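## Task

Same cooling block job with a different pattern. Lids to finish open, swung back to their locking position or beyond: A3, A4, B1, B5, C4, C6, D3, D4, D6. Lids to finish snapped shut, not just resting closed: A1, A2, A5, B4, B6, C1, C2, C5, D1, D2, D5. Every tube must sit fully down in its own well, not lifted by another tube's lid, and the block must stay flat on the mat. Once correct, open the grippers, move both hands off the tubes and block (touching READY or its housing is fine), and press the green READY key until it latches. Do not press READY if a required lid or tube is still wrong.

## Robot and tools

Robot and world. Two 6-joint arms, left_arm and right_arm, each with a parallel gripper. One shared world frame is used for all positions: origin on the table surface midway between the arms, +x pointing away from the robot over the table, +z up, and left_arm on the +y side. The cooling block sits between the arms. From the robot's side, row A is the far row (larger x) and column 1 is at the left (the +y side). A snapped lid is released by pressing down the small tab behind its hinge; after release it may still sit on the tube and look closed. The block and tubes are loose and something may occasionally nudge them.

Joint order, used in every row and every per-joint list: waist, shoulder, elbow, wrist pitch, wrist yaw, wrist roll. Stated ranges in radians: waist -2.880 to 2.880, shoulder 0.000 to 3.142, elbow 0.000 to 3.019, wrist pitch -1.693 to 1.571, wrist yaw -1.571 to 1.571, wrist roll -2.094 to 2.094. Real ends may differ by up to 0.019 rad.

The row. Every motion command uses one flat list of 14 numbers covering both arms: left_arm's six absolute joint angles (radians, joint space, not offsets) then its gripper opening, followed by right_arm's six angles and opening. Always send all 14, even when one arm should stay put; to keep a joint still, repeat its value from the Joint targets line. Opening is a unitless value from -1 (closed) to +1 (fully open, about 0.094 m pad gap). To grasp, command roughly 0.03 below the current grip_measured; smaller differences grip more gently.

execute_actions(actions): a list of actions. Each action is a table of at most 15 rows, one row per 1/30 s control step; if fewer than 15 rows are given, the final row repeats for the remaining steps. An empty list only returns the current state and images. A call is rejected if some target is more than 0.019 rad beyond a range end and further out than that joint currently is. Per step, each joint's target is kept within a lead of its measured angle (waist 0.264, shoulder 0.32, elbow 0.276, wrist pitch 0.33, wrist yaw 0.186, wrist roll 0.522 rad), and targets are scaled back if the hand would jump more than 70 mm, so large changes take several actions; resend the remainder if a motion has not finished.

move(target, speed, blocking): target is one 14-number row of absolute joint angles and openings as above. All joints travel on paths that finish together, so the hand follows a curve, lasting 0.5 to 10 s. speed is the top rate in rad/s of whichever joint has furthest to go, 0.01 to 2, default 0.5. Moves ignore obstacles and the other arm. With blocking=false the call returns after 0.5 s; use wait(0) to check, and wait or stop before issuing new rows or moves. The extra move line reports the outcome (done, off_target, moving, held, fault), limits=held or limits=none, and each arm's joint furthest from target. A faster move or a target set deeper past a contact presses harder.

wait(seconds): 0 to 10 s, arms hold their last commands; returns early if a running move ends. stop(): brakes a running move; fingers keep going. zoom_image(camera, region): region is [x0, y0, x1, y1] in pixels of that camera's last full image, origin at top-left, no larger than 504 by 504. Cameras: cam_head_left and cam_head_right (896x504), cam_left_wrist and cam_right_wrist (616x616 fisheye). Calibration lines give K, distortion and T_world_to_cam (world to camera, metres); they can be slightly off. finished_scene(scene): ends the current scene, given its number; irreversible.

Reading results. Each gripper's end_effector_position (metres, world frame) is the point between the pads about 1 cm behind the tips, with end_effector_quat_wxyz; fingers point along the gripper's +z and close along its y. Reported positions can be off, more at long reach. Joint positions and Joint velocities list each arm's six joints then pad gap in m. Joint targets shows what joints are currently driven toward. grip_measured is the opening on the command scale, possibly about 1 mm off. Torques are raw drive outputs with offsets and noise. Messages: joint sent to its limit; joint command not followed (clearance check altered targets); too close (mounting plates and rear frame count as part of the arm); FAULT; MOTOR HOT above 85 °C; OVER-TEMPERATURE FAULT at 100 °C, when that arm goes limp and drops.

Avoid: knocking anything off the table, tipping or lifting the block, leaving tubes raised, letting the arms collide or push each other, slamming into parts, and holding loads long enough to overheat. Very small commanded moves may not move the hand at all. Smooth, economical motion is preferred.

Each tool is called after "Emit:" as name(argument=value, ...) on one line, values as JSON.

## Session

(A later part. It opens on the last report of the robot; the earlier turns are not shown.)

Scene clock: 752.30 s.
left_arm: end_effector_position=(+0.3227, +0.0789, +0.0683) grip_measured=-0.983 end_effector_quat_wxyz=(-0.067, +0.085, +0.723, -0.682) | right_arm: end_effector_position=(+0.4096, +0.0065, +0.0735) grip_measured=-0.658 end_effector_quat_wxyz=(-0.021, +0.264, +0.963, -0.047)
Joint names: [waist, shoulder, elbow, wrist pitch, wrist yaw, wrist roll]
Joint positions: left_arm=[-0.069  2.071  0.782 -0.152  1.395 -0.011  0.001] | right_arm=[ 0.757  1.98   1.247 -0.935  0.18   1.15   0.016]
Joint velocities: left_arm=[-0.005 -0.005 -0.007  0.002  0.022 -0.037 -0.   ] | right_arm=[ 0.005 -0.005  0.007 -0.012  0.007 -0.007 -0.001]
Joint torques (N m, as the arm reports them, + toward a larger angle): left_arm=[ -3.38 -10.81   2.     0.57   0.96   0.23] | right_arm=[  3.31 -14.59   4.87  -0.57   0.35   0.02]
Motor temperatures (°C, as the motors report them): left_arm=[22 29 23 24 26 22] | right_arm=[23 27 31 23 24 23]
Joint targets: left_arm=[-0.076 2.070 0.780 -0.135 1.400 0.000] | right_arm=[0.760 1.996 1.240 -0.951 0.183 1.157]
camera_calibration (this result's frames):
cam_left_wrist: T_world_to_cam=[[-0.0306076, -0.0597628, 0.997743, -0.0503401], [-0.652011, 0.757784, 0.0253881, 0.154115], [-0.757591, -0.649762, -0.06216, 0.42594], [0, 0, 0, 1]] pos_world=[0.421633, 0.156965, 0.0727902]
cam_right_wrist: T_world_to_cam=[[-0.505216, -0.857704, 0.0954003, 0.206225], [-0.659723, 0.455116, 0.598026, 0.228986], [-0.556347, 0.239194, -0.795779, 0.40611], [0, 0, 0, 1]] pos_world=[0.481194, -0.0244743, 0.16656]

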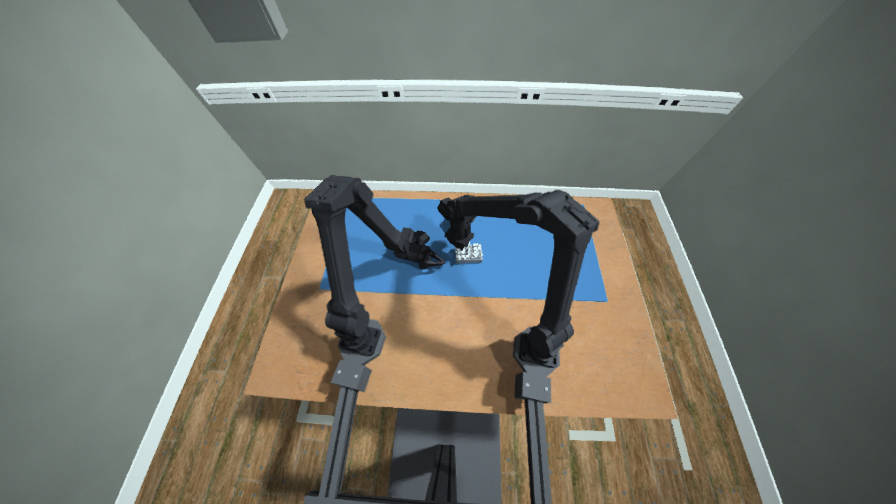

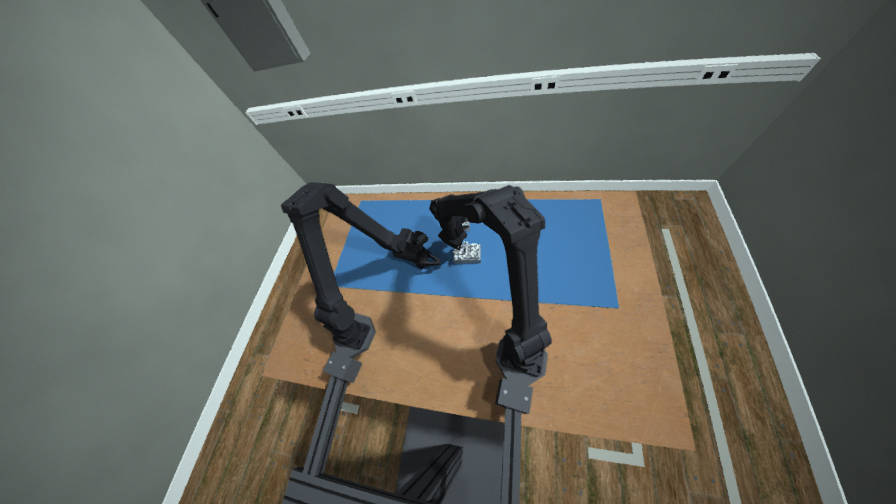

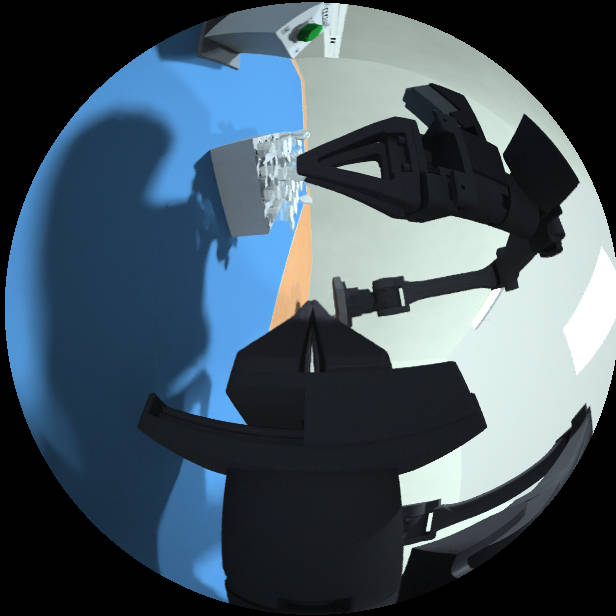

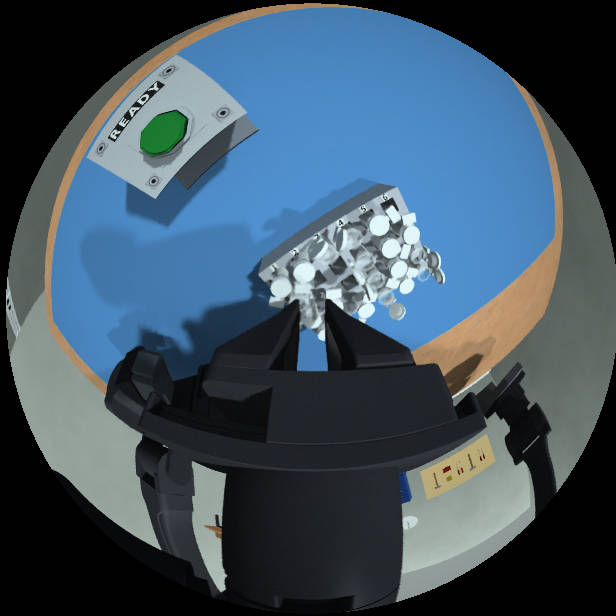

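Emit:
execute_actions(actions=[[[-0.076,2.07,0.78,-0.135,1.4,0,-1,0.760,1.998,1.240,-0.954,0.184,1.157,-0.66],[-0.076,2.07,0.78,-0.135,1.4,0,-1,0.760,2.000,1.240,-0.957,0.185,1.157,-0.66],[-0.076,2.07,0.78,-0.135,1.4,0,-1,0.760,2.002,1.240,-0.960,0.186,1.157,-0.66],[-0.076,2.07,0.78,-0.135,1.4,0,-1,0.760,2.002,1.240,-0.963,0.187,1.157,-0.66],[-0.076,2.07,0.78,-0.135,1.4,0,-1,0.760,2.002,1.240,-0.966,0.188,1.157,-0.66],[-0.076,2.07,0.78,-0.135,1.4,0,-1,0.760,2.002,1.240,-0.969,0.189,1.157,-0.66],[-0.076,2.07,0.78,-0.135,1.4,0,-1,0.760,2.002,1.240,-0.972,0.190,1.157,-0.66],[-0.076,2.07,0.78,-0.135,1.4,0,-1,0.760,2.002,1.240,-0.975,0.191,1.157,-0.66],[-0.076,2.07,0.78,-0.135,1.4,0,-1,0.760,2.002,1.240,-0.978,0.192,1.157,-0.66],[-0.076,2.07,0.78,-0.135,1.4,0,-1,0.760,2.002,1.240,-0.981,0.193,1.157,-0.66],[-0.076,2.07,0.78,-0.135,1.4,0,-1,0.760,2.002,1.240,-0.984,0.193,1.157,-0.66],[-0.076,2.07,0.78,-0.135,1.4,0,-1,0.760,2.002,1.240,-0.987,0.193,1.157,-0.66]],[[-0.076,2.07,0.78,-0.135,1.4,0,-1,0.760,2.002,1.240,-0.987,0.193,1.157,-0.66]]])

Emit:
zoom_image(camera="cam_right_wrist", region=[250, 250, 390, 350])

Emit:
zoom_image(camera="cam_left_wrist", region=[240, 120, 350, 240])

Scene clock: 764.40 s.
left_arm: end_effector_position=(+0.3227, +0.0789, +0.0683) grip_measured=-0.983 end_effector_quat_wxyz=(-0.067, +0.085, +0.723, -0.682) | right_arm: end_effector_position=(+0.4057, +0.0025, +0.0721) grip_measured=-0.658 end_effector_quat_wxyz=(-0.025, +0.261, +0.963, -0.058)
Joint names: [waist, shoulder, elbow, wrist pitch, wrist yaw, wrist roll]
Joint positions: left_arm=[-0.069  2.071  0.782 -0.152  1.395 -0.011  0.001] | right_arm=[ 0.757  1.984  1.247 -0.955  0.188  1.15   0.016]
Joint velocities: left_arm=[-0.005 -0.015  0.007 -0.007 -0.007  0.007 -0.001] | right_arm=[-0.005 -0.024  0.002 -0.007 -0.081 -0.081 -0.001]
Joint torques (N m, as the arm reports them, + toward a larger angle): left_arm=[ -3.55 -11.16   2.     0.57   0.95   0.21] | right_arm=[  3.37 -14.98   5.2   -1.37   0.38   0.05]
Motor temperatures (°C, as the motors report them): left_arm=[22 29 23 24 26 22] | right_arm=[23 27 31 23 24 23]
Joint targets: left_arm=[-0.076 2.070 0.780 -0.135 1.400 0.000] | right_arm=[0.760 2.002 1.240 -0.987 0.193 1.157]
camera_calibration (this result's frames):
cam_left_wrist: T_world_to_cam=[[-0.0306076, -0.0597628, 0.997743, -0.0503401], [-0.652011, 0.757784, 0.0253881, 0.154115], [-0.757591, -0.649762, -0.06216, 0.42594], [0, 0, 0, 1]] pos_world=[0.421633, 0.156965, 0.0727902]
cam_right_wrist: T_world_to_cam=[[-0.499741, -0.857842, 0.119858, 0.196941], [-0.652653, 0.463904, 0.599031, 0.226073], [-0.569476, 0.221135, -0.791705, 0.408865], [0, 0, 0, 1]] pos_world=[0.478805, -0.0263458, 0.164671]

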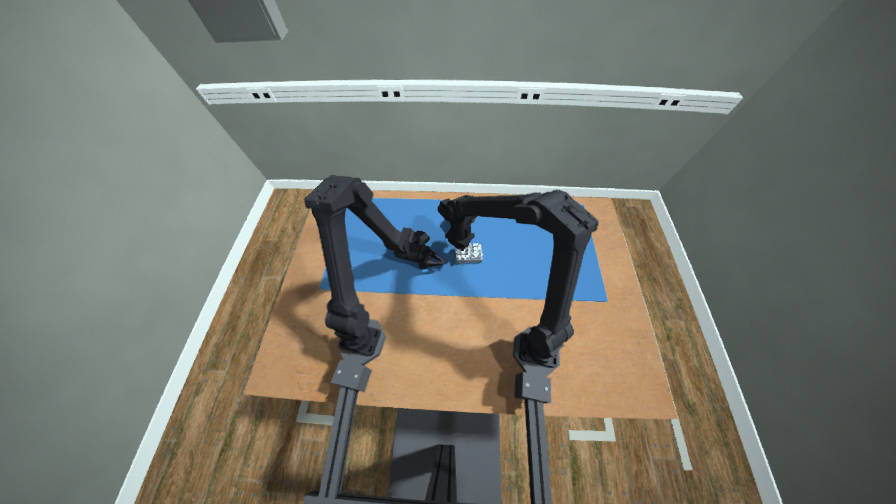

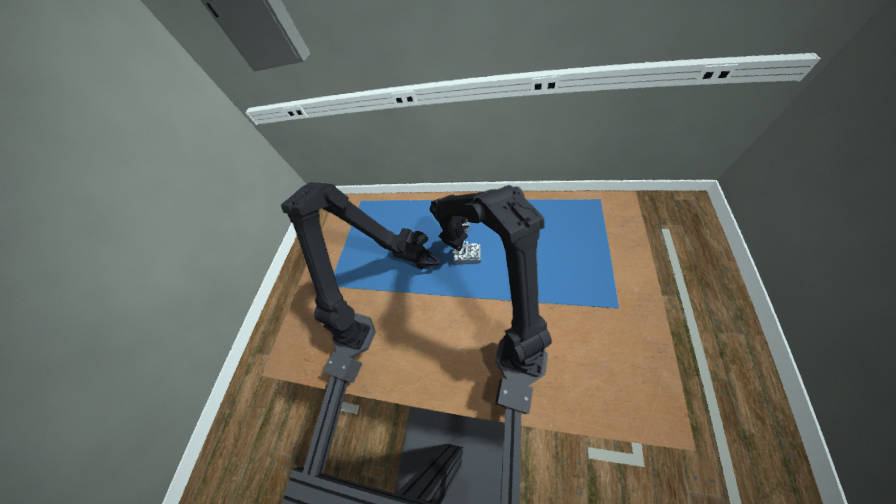

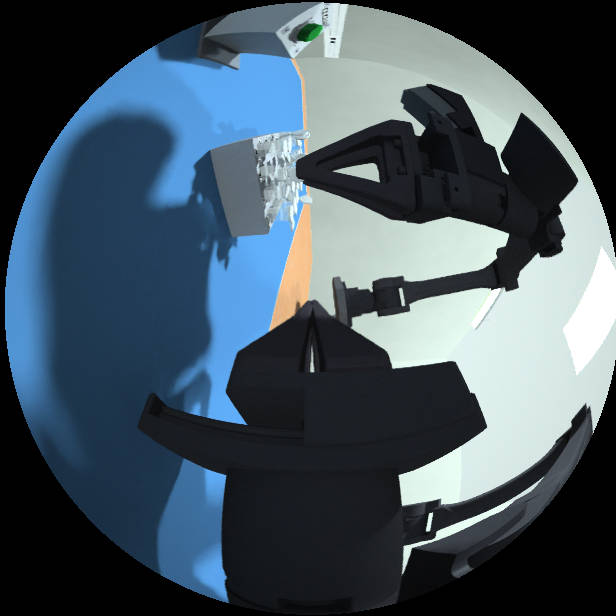

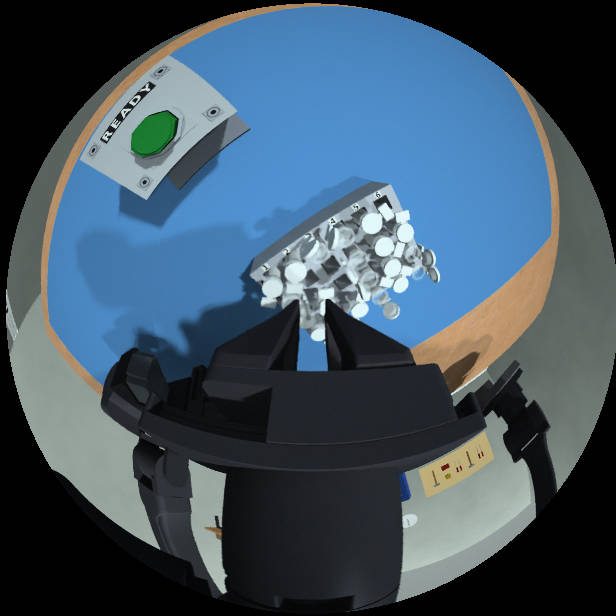

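Region (250, 250, 390, 350) of cam_right_wrist's 616x616 image, scaled by 3.600, with more detail than that image has; it fills the top 360 rows of this view, and the rest is white.

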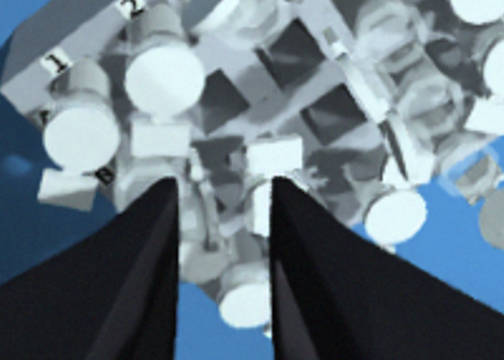

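Region (240, 120, 350, 240) of cam_left_wrist's 616x616 image, scaled by 4.200, with more detail than that image has; it fills the left 462 columns of this view, and the rest is white.

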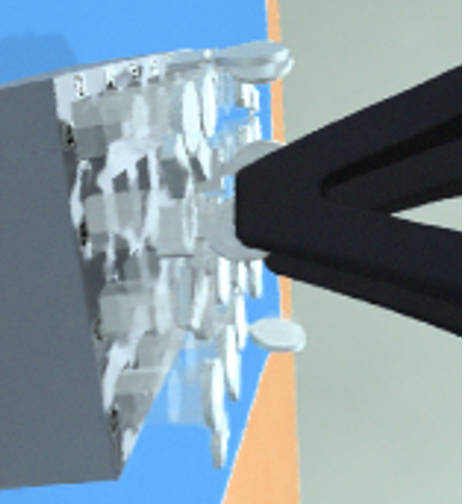

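Emit:
execute_actions(actions=[[[-0.076,2.07,0.78,-0.135,1.4,0,-1,0.760,1.985,1.240,-0.955,0.187,1.157,-0.66],[-0.076,2.07,0.78,-0.135,1.4,0,-1,0.760,1.975,1.240,-0.950,0.187,1.157,-0.66],[-0.076,2.07,0.78,-0.135,1.4,0,-1,0.760,1.971,1.240,-0.950,0.187,1.157,-0.66],[-0.076,2.07,0.78,-0.135,1.4,0,-1,0.760,1.967,1.240,-0.950,0.187,1.157,-0.66],[-0.076,2.07,0.78,-0.135,1.4,0,-1,0.760,1.963,1.240,-0.950,0.187,1.157,-0.66],[-0.076,2.07,0.78,-0.135,1.4,0,-1,0.760,1.959,1.240,-0.950,0.187,1.157,-0.66],[-0.076,2.07,0.78,-0.135,1.4,0,-1,0.760,1.955,1.240,-0.950,0.187,1.157,-0.66],[-0.076,2.07,0.78,-0.135,1.4,0,-1,0.760,1.951,1.240,-0.950,0.187,1.157,-0.66],[-0.076,2.07,0.78,-0.135,1.4,0,-1,0.760,1.947,1.240,-0.950,0.187,1.157,-0.66],[-0.076,2.07,0.78,-0.135,1.4,0,-1,0.760,1.943,1.240,-0.950,0.187,1.157,-0.66],[-0.076,2.07,0.78,-0.135,1.4,0,-1,0.760,1.940,1.240,-0.950,0.187,1.157,-0.66]]])

Emit:
zoom_image(camera="cam_right_wrist", region=[250, 240, 390, 340])

Emit:
move(target=[-0.076,2.07,0.78,-0.135,1.4,0,-1,0.735,1.875,1.108,-0.783,0.155,1.157,-1], speed=0.2)

Emit:
zoom_image(camera="cam_right_wrist", region=[250, 230, 380, 330])

Scene clock: 790.60 s.
left_arm: end_effector_position=(+0.3227, +0.0789, +0.0683) grip_measured=-0.983 end_effector_quat_wxyz=(-0.067, +0.085, +0.723, -0.682) | right_arm: end_effector_position=(+0.4122, +0.0040, +0.0890) grip_measured=-0.658 end_effector_quat_wxyz=(-0.014, +0.265, +0.963, -0.044)
Joint names: [waist, shoulder, elbow, wrist pitch, wrist yaw, wrist roll]
Joint positions: left_arm=[-0.069  2.071  0.782 -0.152  1.395 -0.011  0.001] | right_arm=[ 0.757  1.948  1.247 -0.955  0.187  1.15   0.016]
Joint velocities: left_arm=[-0.015 -0.015  0.012  0.002  0.022  0.022 -0.001] | right_arm=[-0.005 -0.103  0.002  0.012 -0.081 -0.022 -0.001]
Joint torques (N m, as the arm reports them, + toward a larger angle): left_arm=[ -3.14 -11.03   2.     0.55   0.96   0.21] | right_arm=[  2.81 -16.57   5.22   0.22   0.2    0.01]
Motor temperatures (°C, as the motors report them): left_arm=[22 29 23 24 26 22] | right_arm=[23 27 31 23 24 23]
Joint targets: left_arm=[-0.076 2.070 0.780 -0.135 1.400 -0.000] | right_arm=[0.760 1.940 1.240 -0.950 0.187 1.157]
camera_calibration (this result's frames):
cam_left_wrist: T_world_to_cam=[[-0.0306076, -0.0597628, 0.997743, -0.0503401], [-0.652011, 0.757784, 0.0253881, 0.154115], [-0.757591, -0.649762, -0.06216, 0.42594], [0, 0, 0, 1]] pos_world=[0.421633, 0.156965, 0.0727902]
cam_right_wrist: T_world_to_cam=[[-0.507521, -0.857203, 0.0873239, 0.205532], [-0.667427, 0.455198, 0.589351, 0.226523], [-0.544944, 0.240826, -0.803144, 0.416397], [0, 0, 0, 1]] pos_world=[0.482412, -0.0272092, 0.182977]

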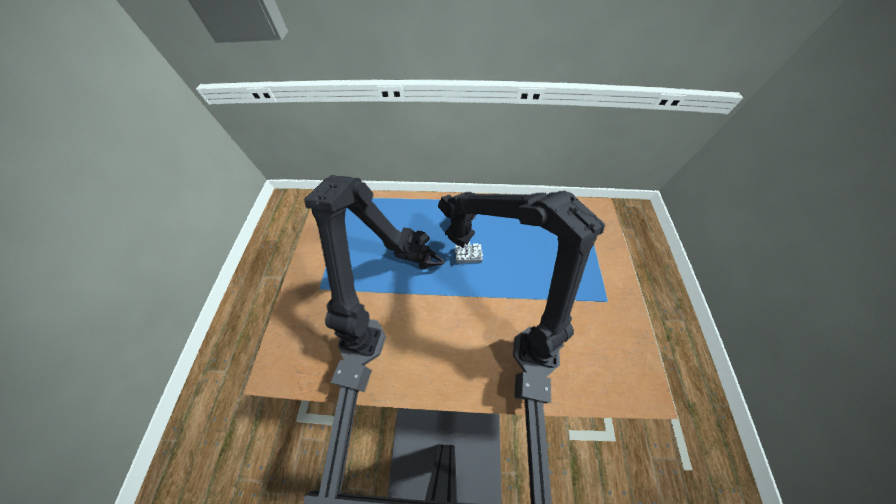

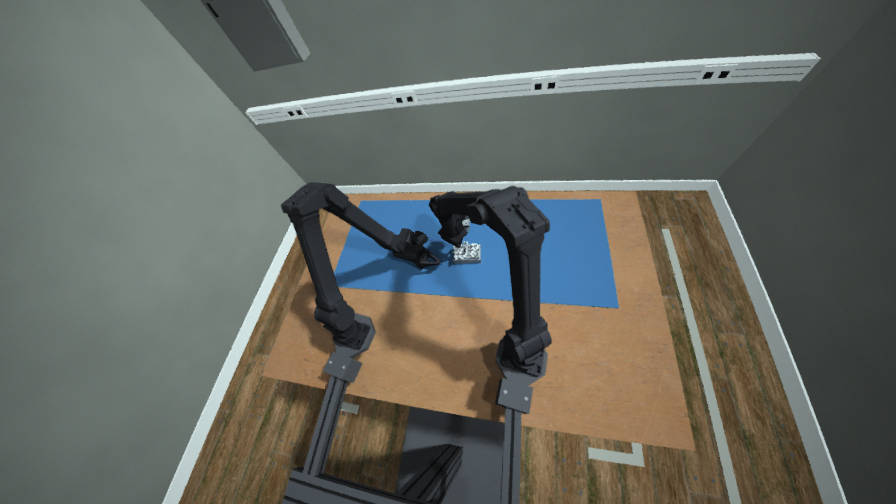

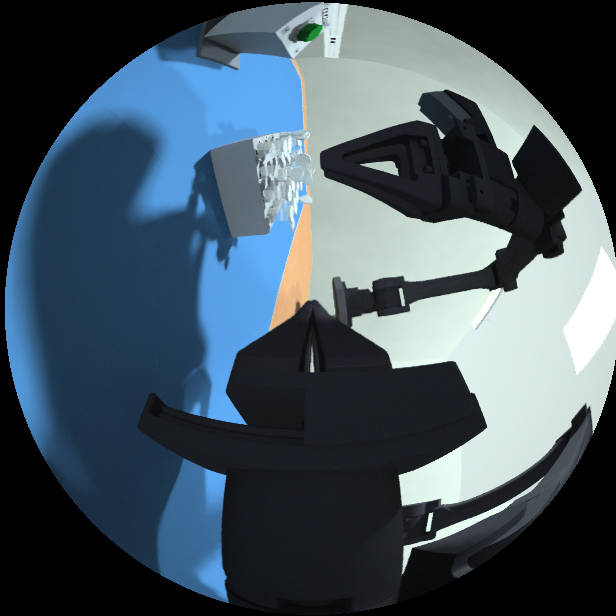

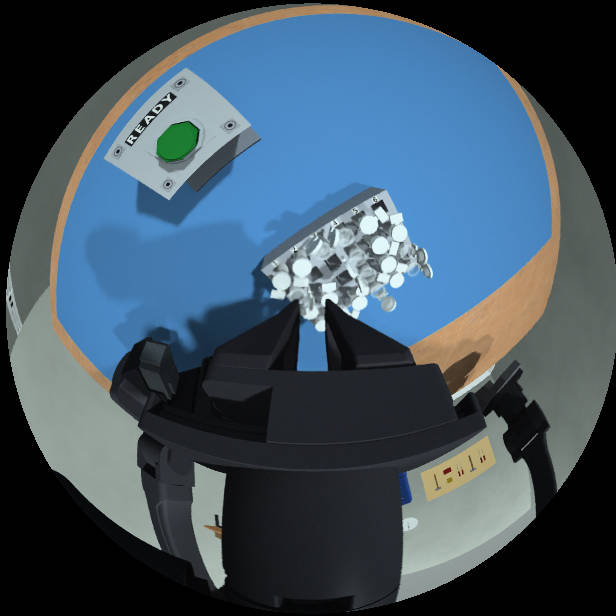

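Region (250, 240, 390, 340) of cam_right_wrist's 616x616 image, scaled by 3.600, with more detail than that image has; it fills the top 360 rows of this view, and the rest is white.

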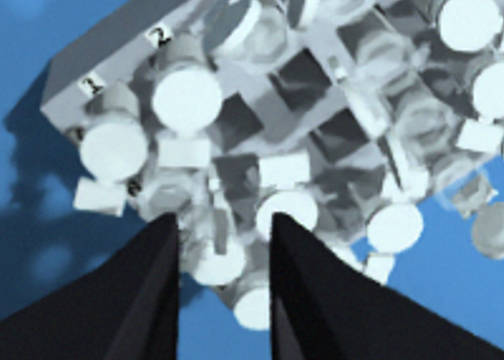

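Scene clock: 791.87 s.
left_arm: end_effector_position=(+0.3227, +0.0789, +0.0683) grip_measured=-0.983 end_effector_quat_wxyz=(-0.067, +0.085, +0.723, -0.682) | right_arm: end_effector_position=(+0.3953, -0.0029, +0.0803) grip_measured=-0.993 end_effector_quat_wxyz=(+0.002, +0.274, +0.962, -0.003)
Joint names: [waist, shoulder, elbow, wrist pitch, wrist yaw, wrist roll]
Joint positions: left_arm=[-0.069  2.071  0.782 -0.152  1.395 -0.011  0.001] | right_arm=[ 0.752  1.886  1.115 -0.8    0.158  1.15   0.   ]
Joint velocities: left_arm=[-0.015 -0.005 -0.017 -0.002 -0.095 -0.037  0.   ] | right_arm=[-0.015  0.005  0.007 -0.022  0.007  0.007  0.   ]
Joint torques (N m, as the arm reports them, + toward a larger angle): left_arm=[ -3.48 -10.99   2.02   0.51   0.97   0.22] | right_arm=[  1.49 -15.3    5.09   0.83   0.03   0.  ]
Motor temperatures (°C, as the motors report them): left_arm=[22 29 23 24 26 22] | right_arm=[23 27 31 23 24 23]
Joint targets: left_arm=[-0.076 2.070 0.780 -0.135 1.400 -0.000] | right_arm=[0.735 1.875 1.108 -0.783 0.155 1.157]
move: done; limits=none; left_arm: farthest joint: the wrist pitch, 0.017 radians from its target (0.017 radians at the start); right_arm: farthest joint: the waist, 0.017 radians from its target (0.022 radians at the start)
camera_calibration (this result's frames):
cam_left_wrist: T_world_to_cam=[[-0.0306076, -0.0597628, 0.997743, -0.0503401], [-0.652011, 0.757784, 0.0253881, 0.154115], [-0.757591, -0.649762, -0.06216, 0.42594], [0, 0, 0, 1]] pos_world=[0.421633, 0.156965, 0.0727902]
cam_right_wrist: T_world_to_cam=[[-0.526175, -0.850376, -0.000738474, 0.206323], [-0.69033, 0.426638, 0.584315, 0.232874], [-0.496572, 0.307962, -0.811527, 0.38368], [0, 0, 0, 1]] pos_world=[0.459847, -0.0420595, 0.175447]

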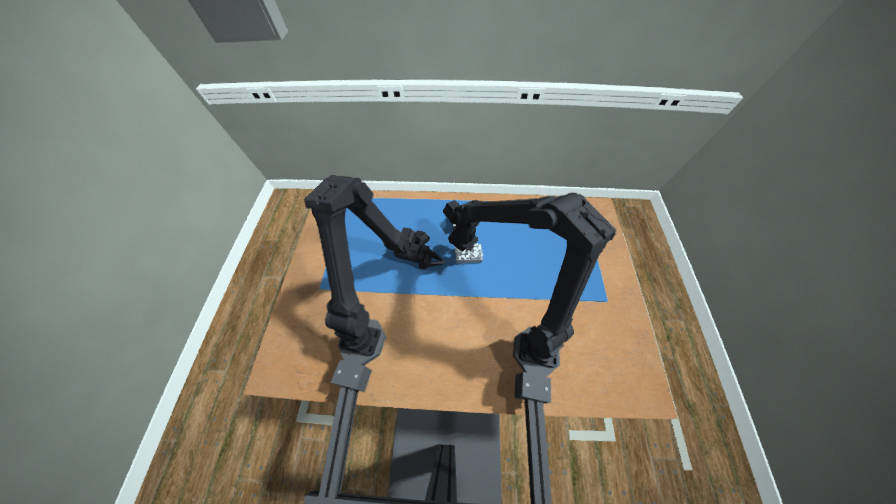

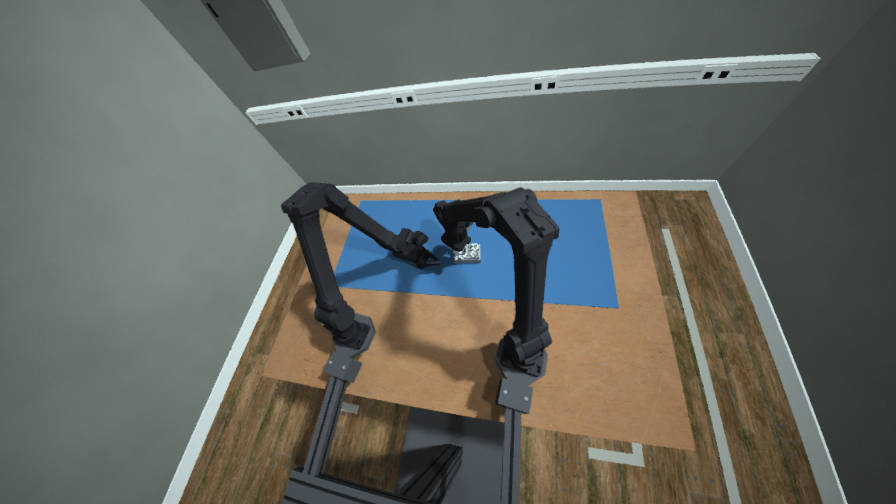

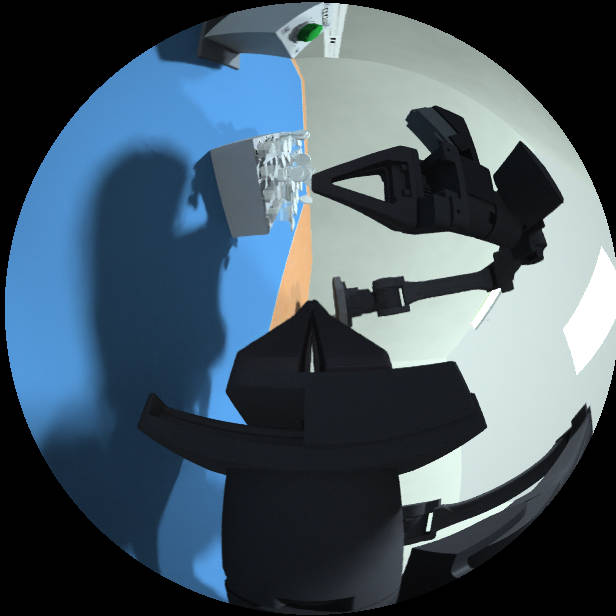

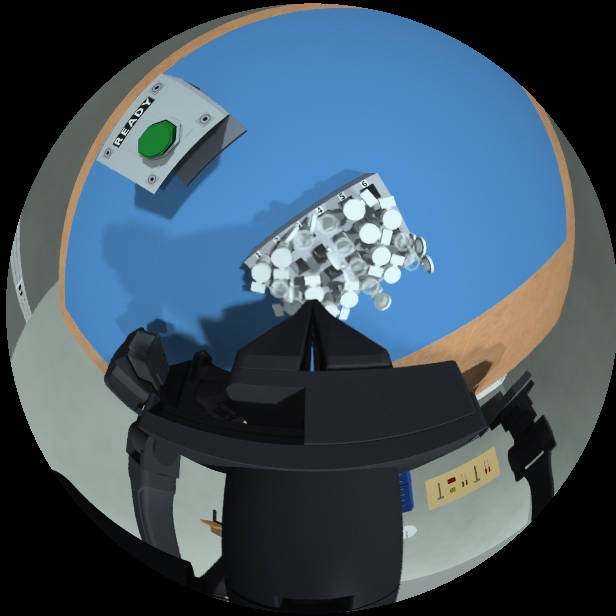

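Region (250, 230, 380, 330) of cam_right_wrist's 616x616 image, scaled by 3.877, with more detail than that image has; it fills the top 388 rows of this view, and the rest is white.

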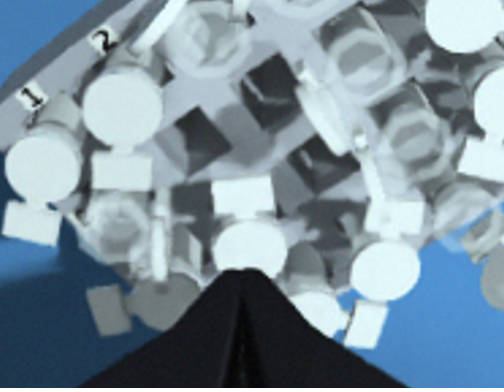

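Emit:
execute_actions(actions=[[[-0.076,2.07,0.78,-0.135,1.4,0,-1,0.745,1.900,1.110,-0.781,0.162,1.157,-1],[-0.076,2.07,0.78,-0.135,1.4,0,-1,0.745,1.903,1.110,-0.779,0.164,1.157,-1],[-0.076,2.07,0.78,-0.135,1.4,0,-1,0.745,1.906,1.110,-0.777,0.166,1.157,-1],[-0.076,2.07,0.78,-0.135,1.4,0,-1,0.745,1.909,1.110,-0.775,0.168,1.157,-1],[-0.076,2.07,0.78,-0.135,1.4,0,-1,0.745,1.912,1.110,-0.773,0.170,1.157,-1],[-0.076,2.07,0.78,-0.135,1.4,0,-1,0.745,1.915,1.110,-0.771,0.172,1.157,-1],[-0.076,2.07,0.78,-0.135,1.4,0,-1,0.745,1.918,1.110,-0.769,0.174,1.157,-1],[-0.076,2.07,0.78,-0.135,1.4,0,-1,0.745,1.921,1.110,-0.767,0.174,1.157,-1],[-0.076,2.07,0.78,-0.135,1.4,0,-1,0.745,1.924,1.110,-0.765,0.174,1.157,-1],[-0.076,2.07,0.78,-0.135,1.4,0,-1,0.745,1.927,1.110,-0.763,0.174,1.157,-1],[-0.076,2.07,0.78,-0.135,1.4,0,-1,0.745,1.928,1.110,-0.761,0.174,1.157,-1]]])

Emit:
zoom_image(camera="cam_right_wrist", region=[250, 230, 380, 330])

Scene clock: 802.70 s.
left_arm: end_effector_position=(+0.3227, +0.0789, +0.0683) grip_measured=-0.983 end_effector_quat_wxyz=(-0.067, +0.085, +0.723, -0.682) | right_arm: end_effector_position=(+0.3951, -0.0031, +0.0664) grip_measured=-0.993 end_effector_quat_wxyz=(+0.004, +0.274, +0.962, -0.011)
Joint names: [waist, shoulder, elbow, wrist pitch, wrist yaw, wrist roll]
Joint positions: left_arm=[-0.069  2.071  0.782 -0.152  1.395 -0.011  0.001] | right_arm=[ 0.752  1.916  1.115 -0.779  0.171  1.15   0.   ]
Joint velocities: left_arm=[ 0.005 -0.005 -0.017  0.007  0.095  0.037 -0.001] | right_arm=[-0.015  0.044 -0.012  0.017 -0.007 -0.051 -0.   ]
Joint torques (N m, as the arm reports them, + toward a larger angle): left_arm=[ -3.43 -10.98   2.02   0.62   0.97   0.21] | right_arm=[  2.52 -14.57   4.81   0.58   0.34   0.01]
Motor temperatures (°C, as the motors report them): left_arm=[22 29 23 24 26 22] | right_arm=[23 27 31 23 24 23]
Joint targets: left_arm=[-0.076 2.070 0.780 -0.135 1.400 0.000] | right_arm=[0.745 1.928 1.110 -0.761 0.174 1.157]
camera_calibration (this result's frames):
cam_left_wrist: T_world_to_cam=[[-0.0306076, -0.0597628, 0.997743, -0.0503401], [-0.652011, 0.757784, 0.0253881, 0.154115], [-0.757591, -0.649762, -0.06216, 0.42594], [0, 0, 0, 1]] pos_world=[0.421633, 0.156965, 0.0727902]
cam_right_wrist: T_world_to_cam=[[-0.524868, -0.851084, 0.0130176, 0.204575], [-0.690548, 0.434707, 0.578077, 0.241453], [-0.497651, 0.294425, -0.815878, 0.372996], [0, 0, 0, 1]] pos_world=[0.459732, -0.0406702, 0.162078]

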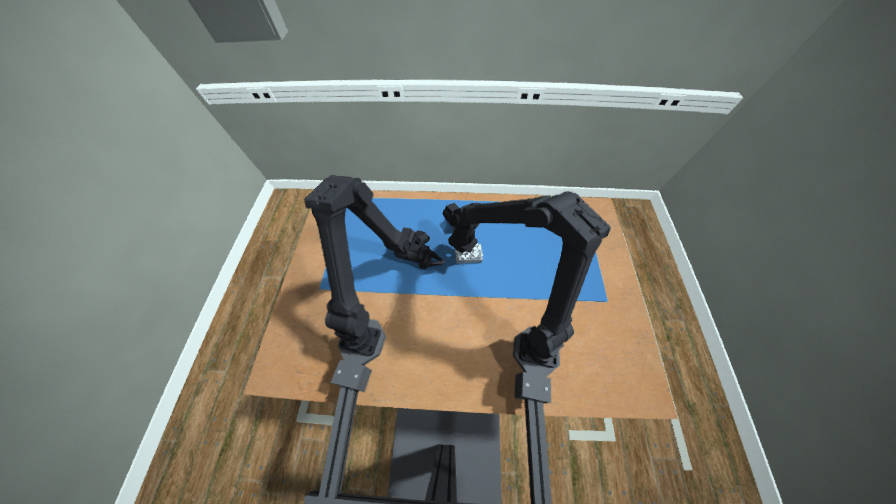

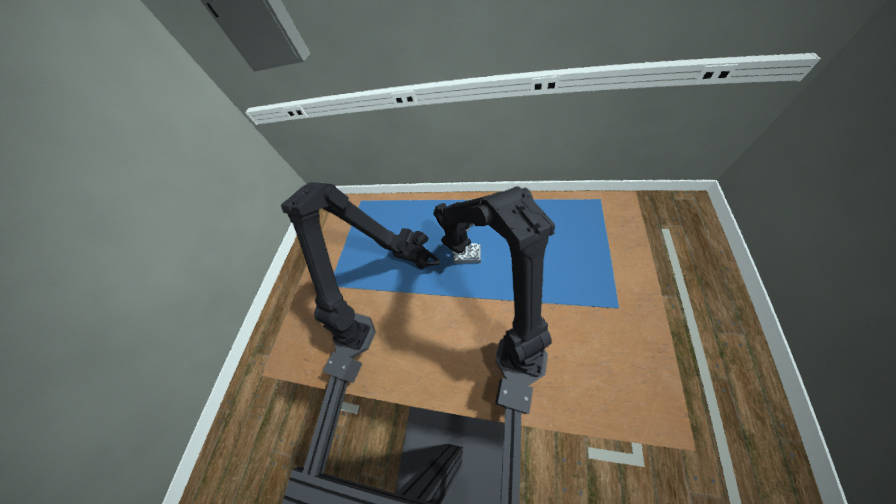

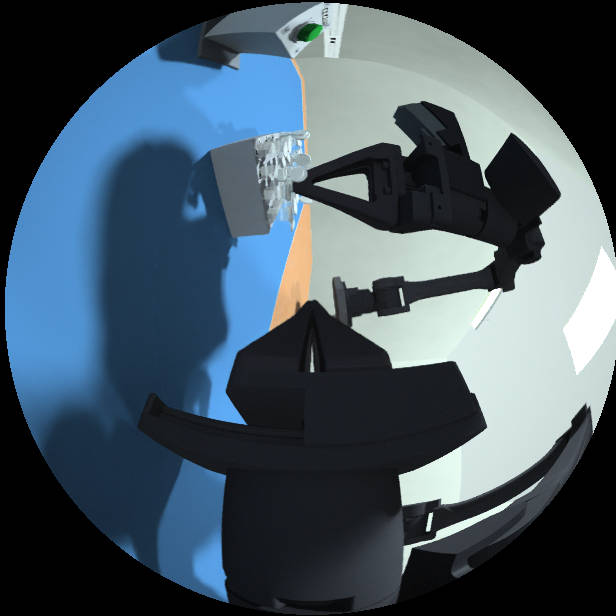

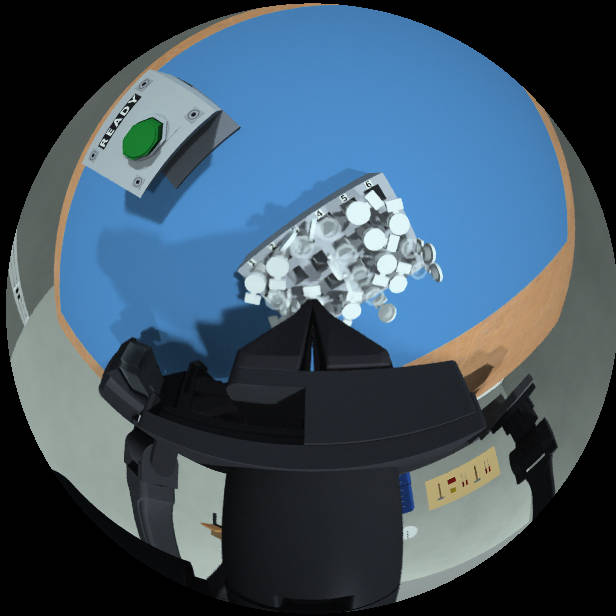

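Region (250, 230, 380, 330) of cam_right_wrist's 616x616 image, scaled by 3.877, with more detail than that image has; it fills the top 388 rows of this view, and the rest is white.

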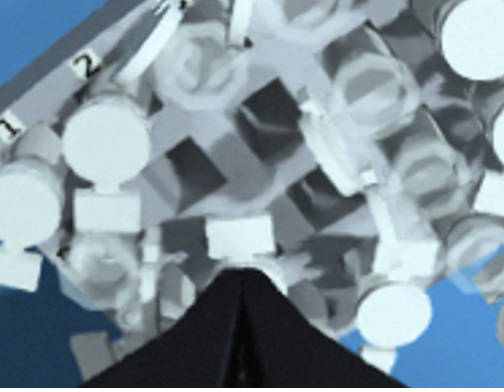

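Emit:
execute_actions(actions=[[[-0.076,2.07,0.78,-0.135,1.4,0,-1,0.75,1.926,1.110,-0.785,0.162,1.157,-1],[-0.076,2.07,0.78,-0.135,1.4,0,-1,0.75,1.926,1.110,-0.785,0.162,1.157,-1],[-0.076,2.07,0.78,-0.135,1.4,0,-1,0.75,1.930,1.110,-0.785,0.162,1.157,-1],[-0.076,2.07,0.78,-0.135,1.4,0,-1,0.75,1.936,1.110,-0.785,0.163,1.157,-1],[-0.076,2.07,0.78,-0.135,1.4,0,-1,0.75,1.943,1.110,-0.780,0.164,1.157,-1],[-0.076,2.07,0.78,-0.135,1.4,0,-1,0.75,1.950,1.110,-0.780,0.164,1.157,-1],[-0.076,2.07,0.78,-0.135,1.4,0,-1,0.75,1.957,1.110,-0.780,0.164,1.157,-1],[-0.076,2.07,0.78,-0.135,1.4,0,-1,0.75,1.964,1.110,-0.780,0.164,1.157,-1],[-0.076,2.07,0.78,-0.135,1.4,0,-1,0.75,1.971,1.110,-0.780,0.164,1.157,-1],[-0.076,2.07,0.78,-0.135,1.4,0,-1,0.75,1.978,1.110,-0.780,0.164,1.157,-1],[-0.076,2.07,0.78,-0.135,1.4,0,-1,0.75,1.982,1.110,-0.780,0.164,1.157,-1],[-0.076,2.07,0.78,-0.135,1.4,0,-1,0.75,1.982,1.110,-0.780,0.164,1.157,-1],[-0.076,2.07,0.78,-0.135,1.4,0,-1,0.75,1.982,1.110,-0.780,0.164,1.157,-1],[-0.076,2.07,0.78,-0.135,1.4,0,-1,0.75,1.982,1.110,-0.780,0.164,1.157,-1],[-0.076,2.07,0.78,-0.135,1.4,0,-1,0.75,1.935,1.110,-0.780,0.164,1.157,-1]]])

Emit:
zoom_image(camera="cam_right_wrist", region=[250, 230, 380, 330])

Scene clock: 812.57 s.
left_arm: end_effector_position=(+0.3227, +0.0789, +0.0683) grip_measured=-0.983 end_effector_quat_wxyz=(-0.067, +0.085, +0.723, -0.682) | right_arm: end_effector_position=(+0.3939, -0.0024, +0.0650) grip_measured=-0.993 end_effector_quat_wxyz=(+0.000, +0.273, +0.962, -0.010)
Joint names: [waist, shoulder, elbow, wrist pitch, wrist yaw, wrist roll]
Joint positions: left_arm=[-0.069  2.071  0.782 -0.152  1.395 -0.011  0.001] | right_arm=[ 0.752  1.919  1.115 -0.779  0.165  1.15   0.   ]
Joint velocities: left_arm=[-0.005 -0.005  0.022 -0.007  0.007  0.022  0.002] | right_arm=[-0.015 -0.034 -0.007 -0.007  0.051  0.037 -0.001]
Joint torques (N m, as the arm reports them, + toward a larger angle): left_arm=[ -3.45 -11.     1.94   0.5    0.97   0.21] | right_arm=[  2.24 -13.14   4.88   0.21   0.13   0.06]
Motor temperatures (°C, as the motors report them): left_arm=[22 29 23 24 26 22] | right_arm=[23 27 31 23 24 23]
Joint targets: left_arm=[-0.076 2.070 0.780 -0.135 1.400 -0.000] | right_arm=[0.750 1.935 1.110 -0.780 0.164 1.157]
camera_calibration (this result's frames):
cam_left_wrist: T_world_to_cam=[[-0.0306076, -0.0597628, 0.997743, -0.0503401], [-0.652011, 0.757784, 0.0253881, 0.154115], [-0.757591, -0.649762, -0.06216, 0.42594], [0, 0, 0, 1]] pos_world=[0.421633, 0.156965, 0.0727902]
cam_right_wrist: T_world_to_cam=[[-0.524468, -0.851327, 0.0132636, 0.204416], [-0.68727, 0.432493, 0.583618, 0.239472], [-0.502586, 0.296973, -0.81192, 0.372756], [0, 0, 0, 1]] pos_world=[0.459133, -0.0402432, 0.160177]

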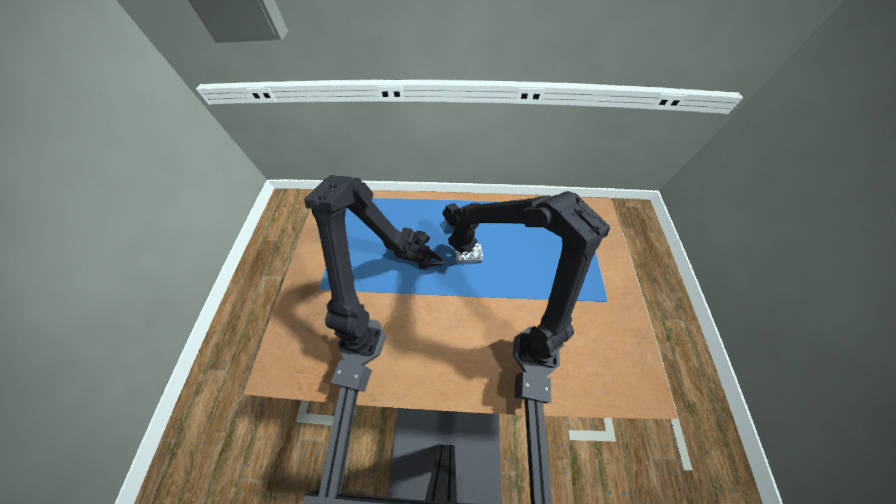

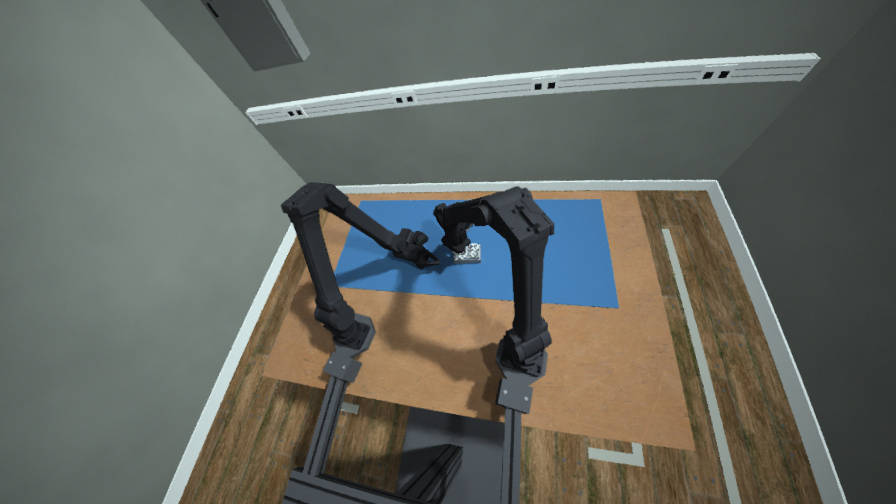

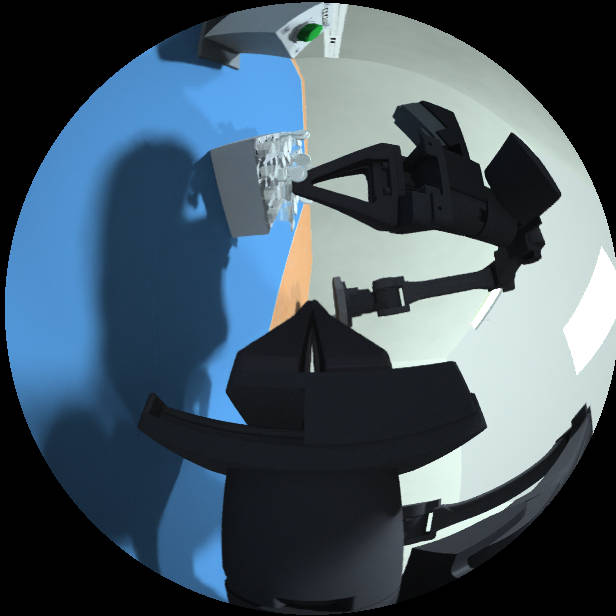

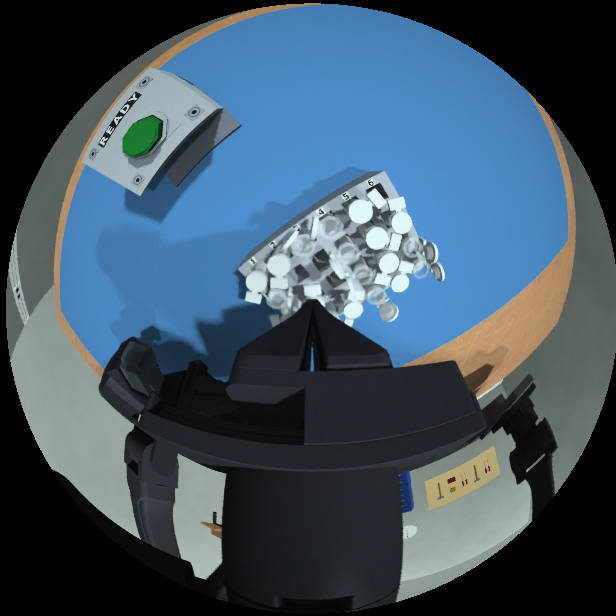

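Region (250, 230, 380, 330) of cam_right_wrist's 616x616 image, scaled by 3.877, with more detail than that image has; it fills the top 388 rows of this view, and the rest is white.

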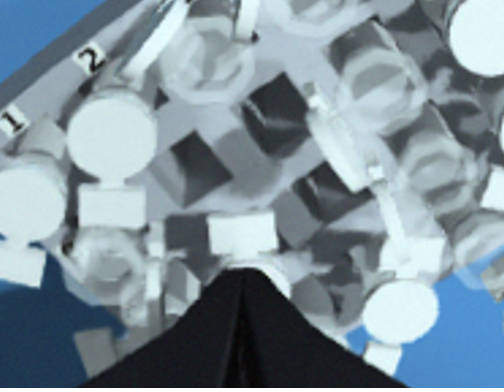

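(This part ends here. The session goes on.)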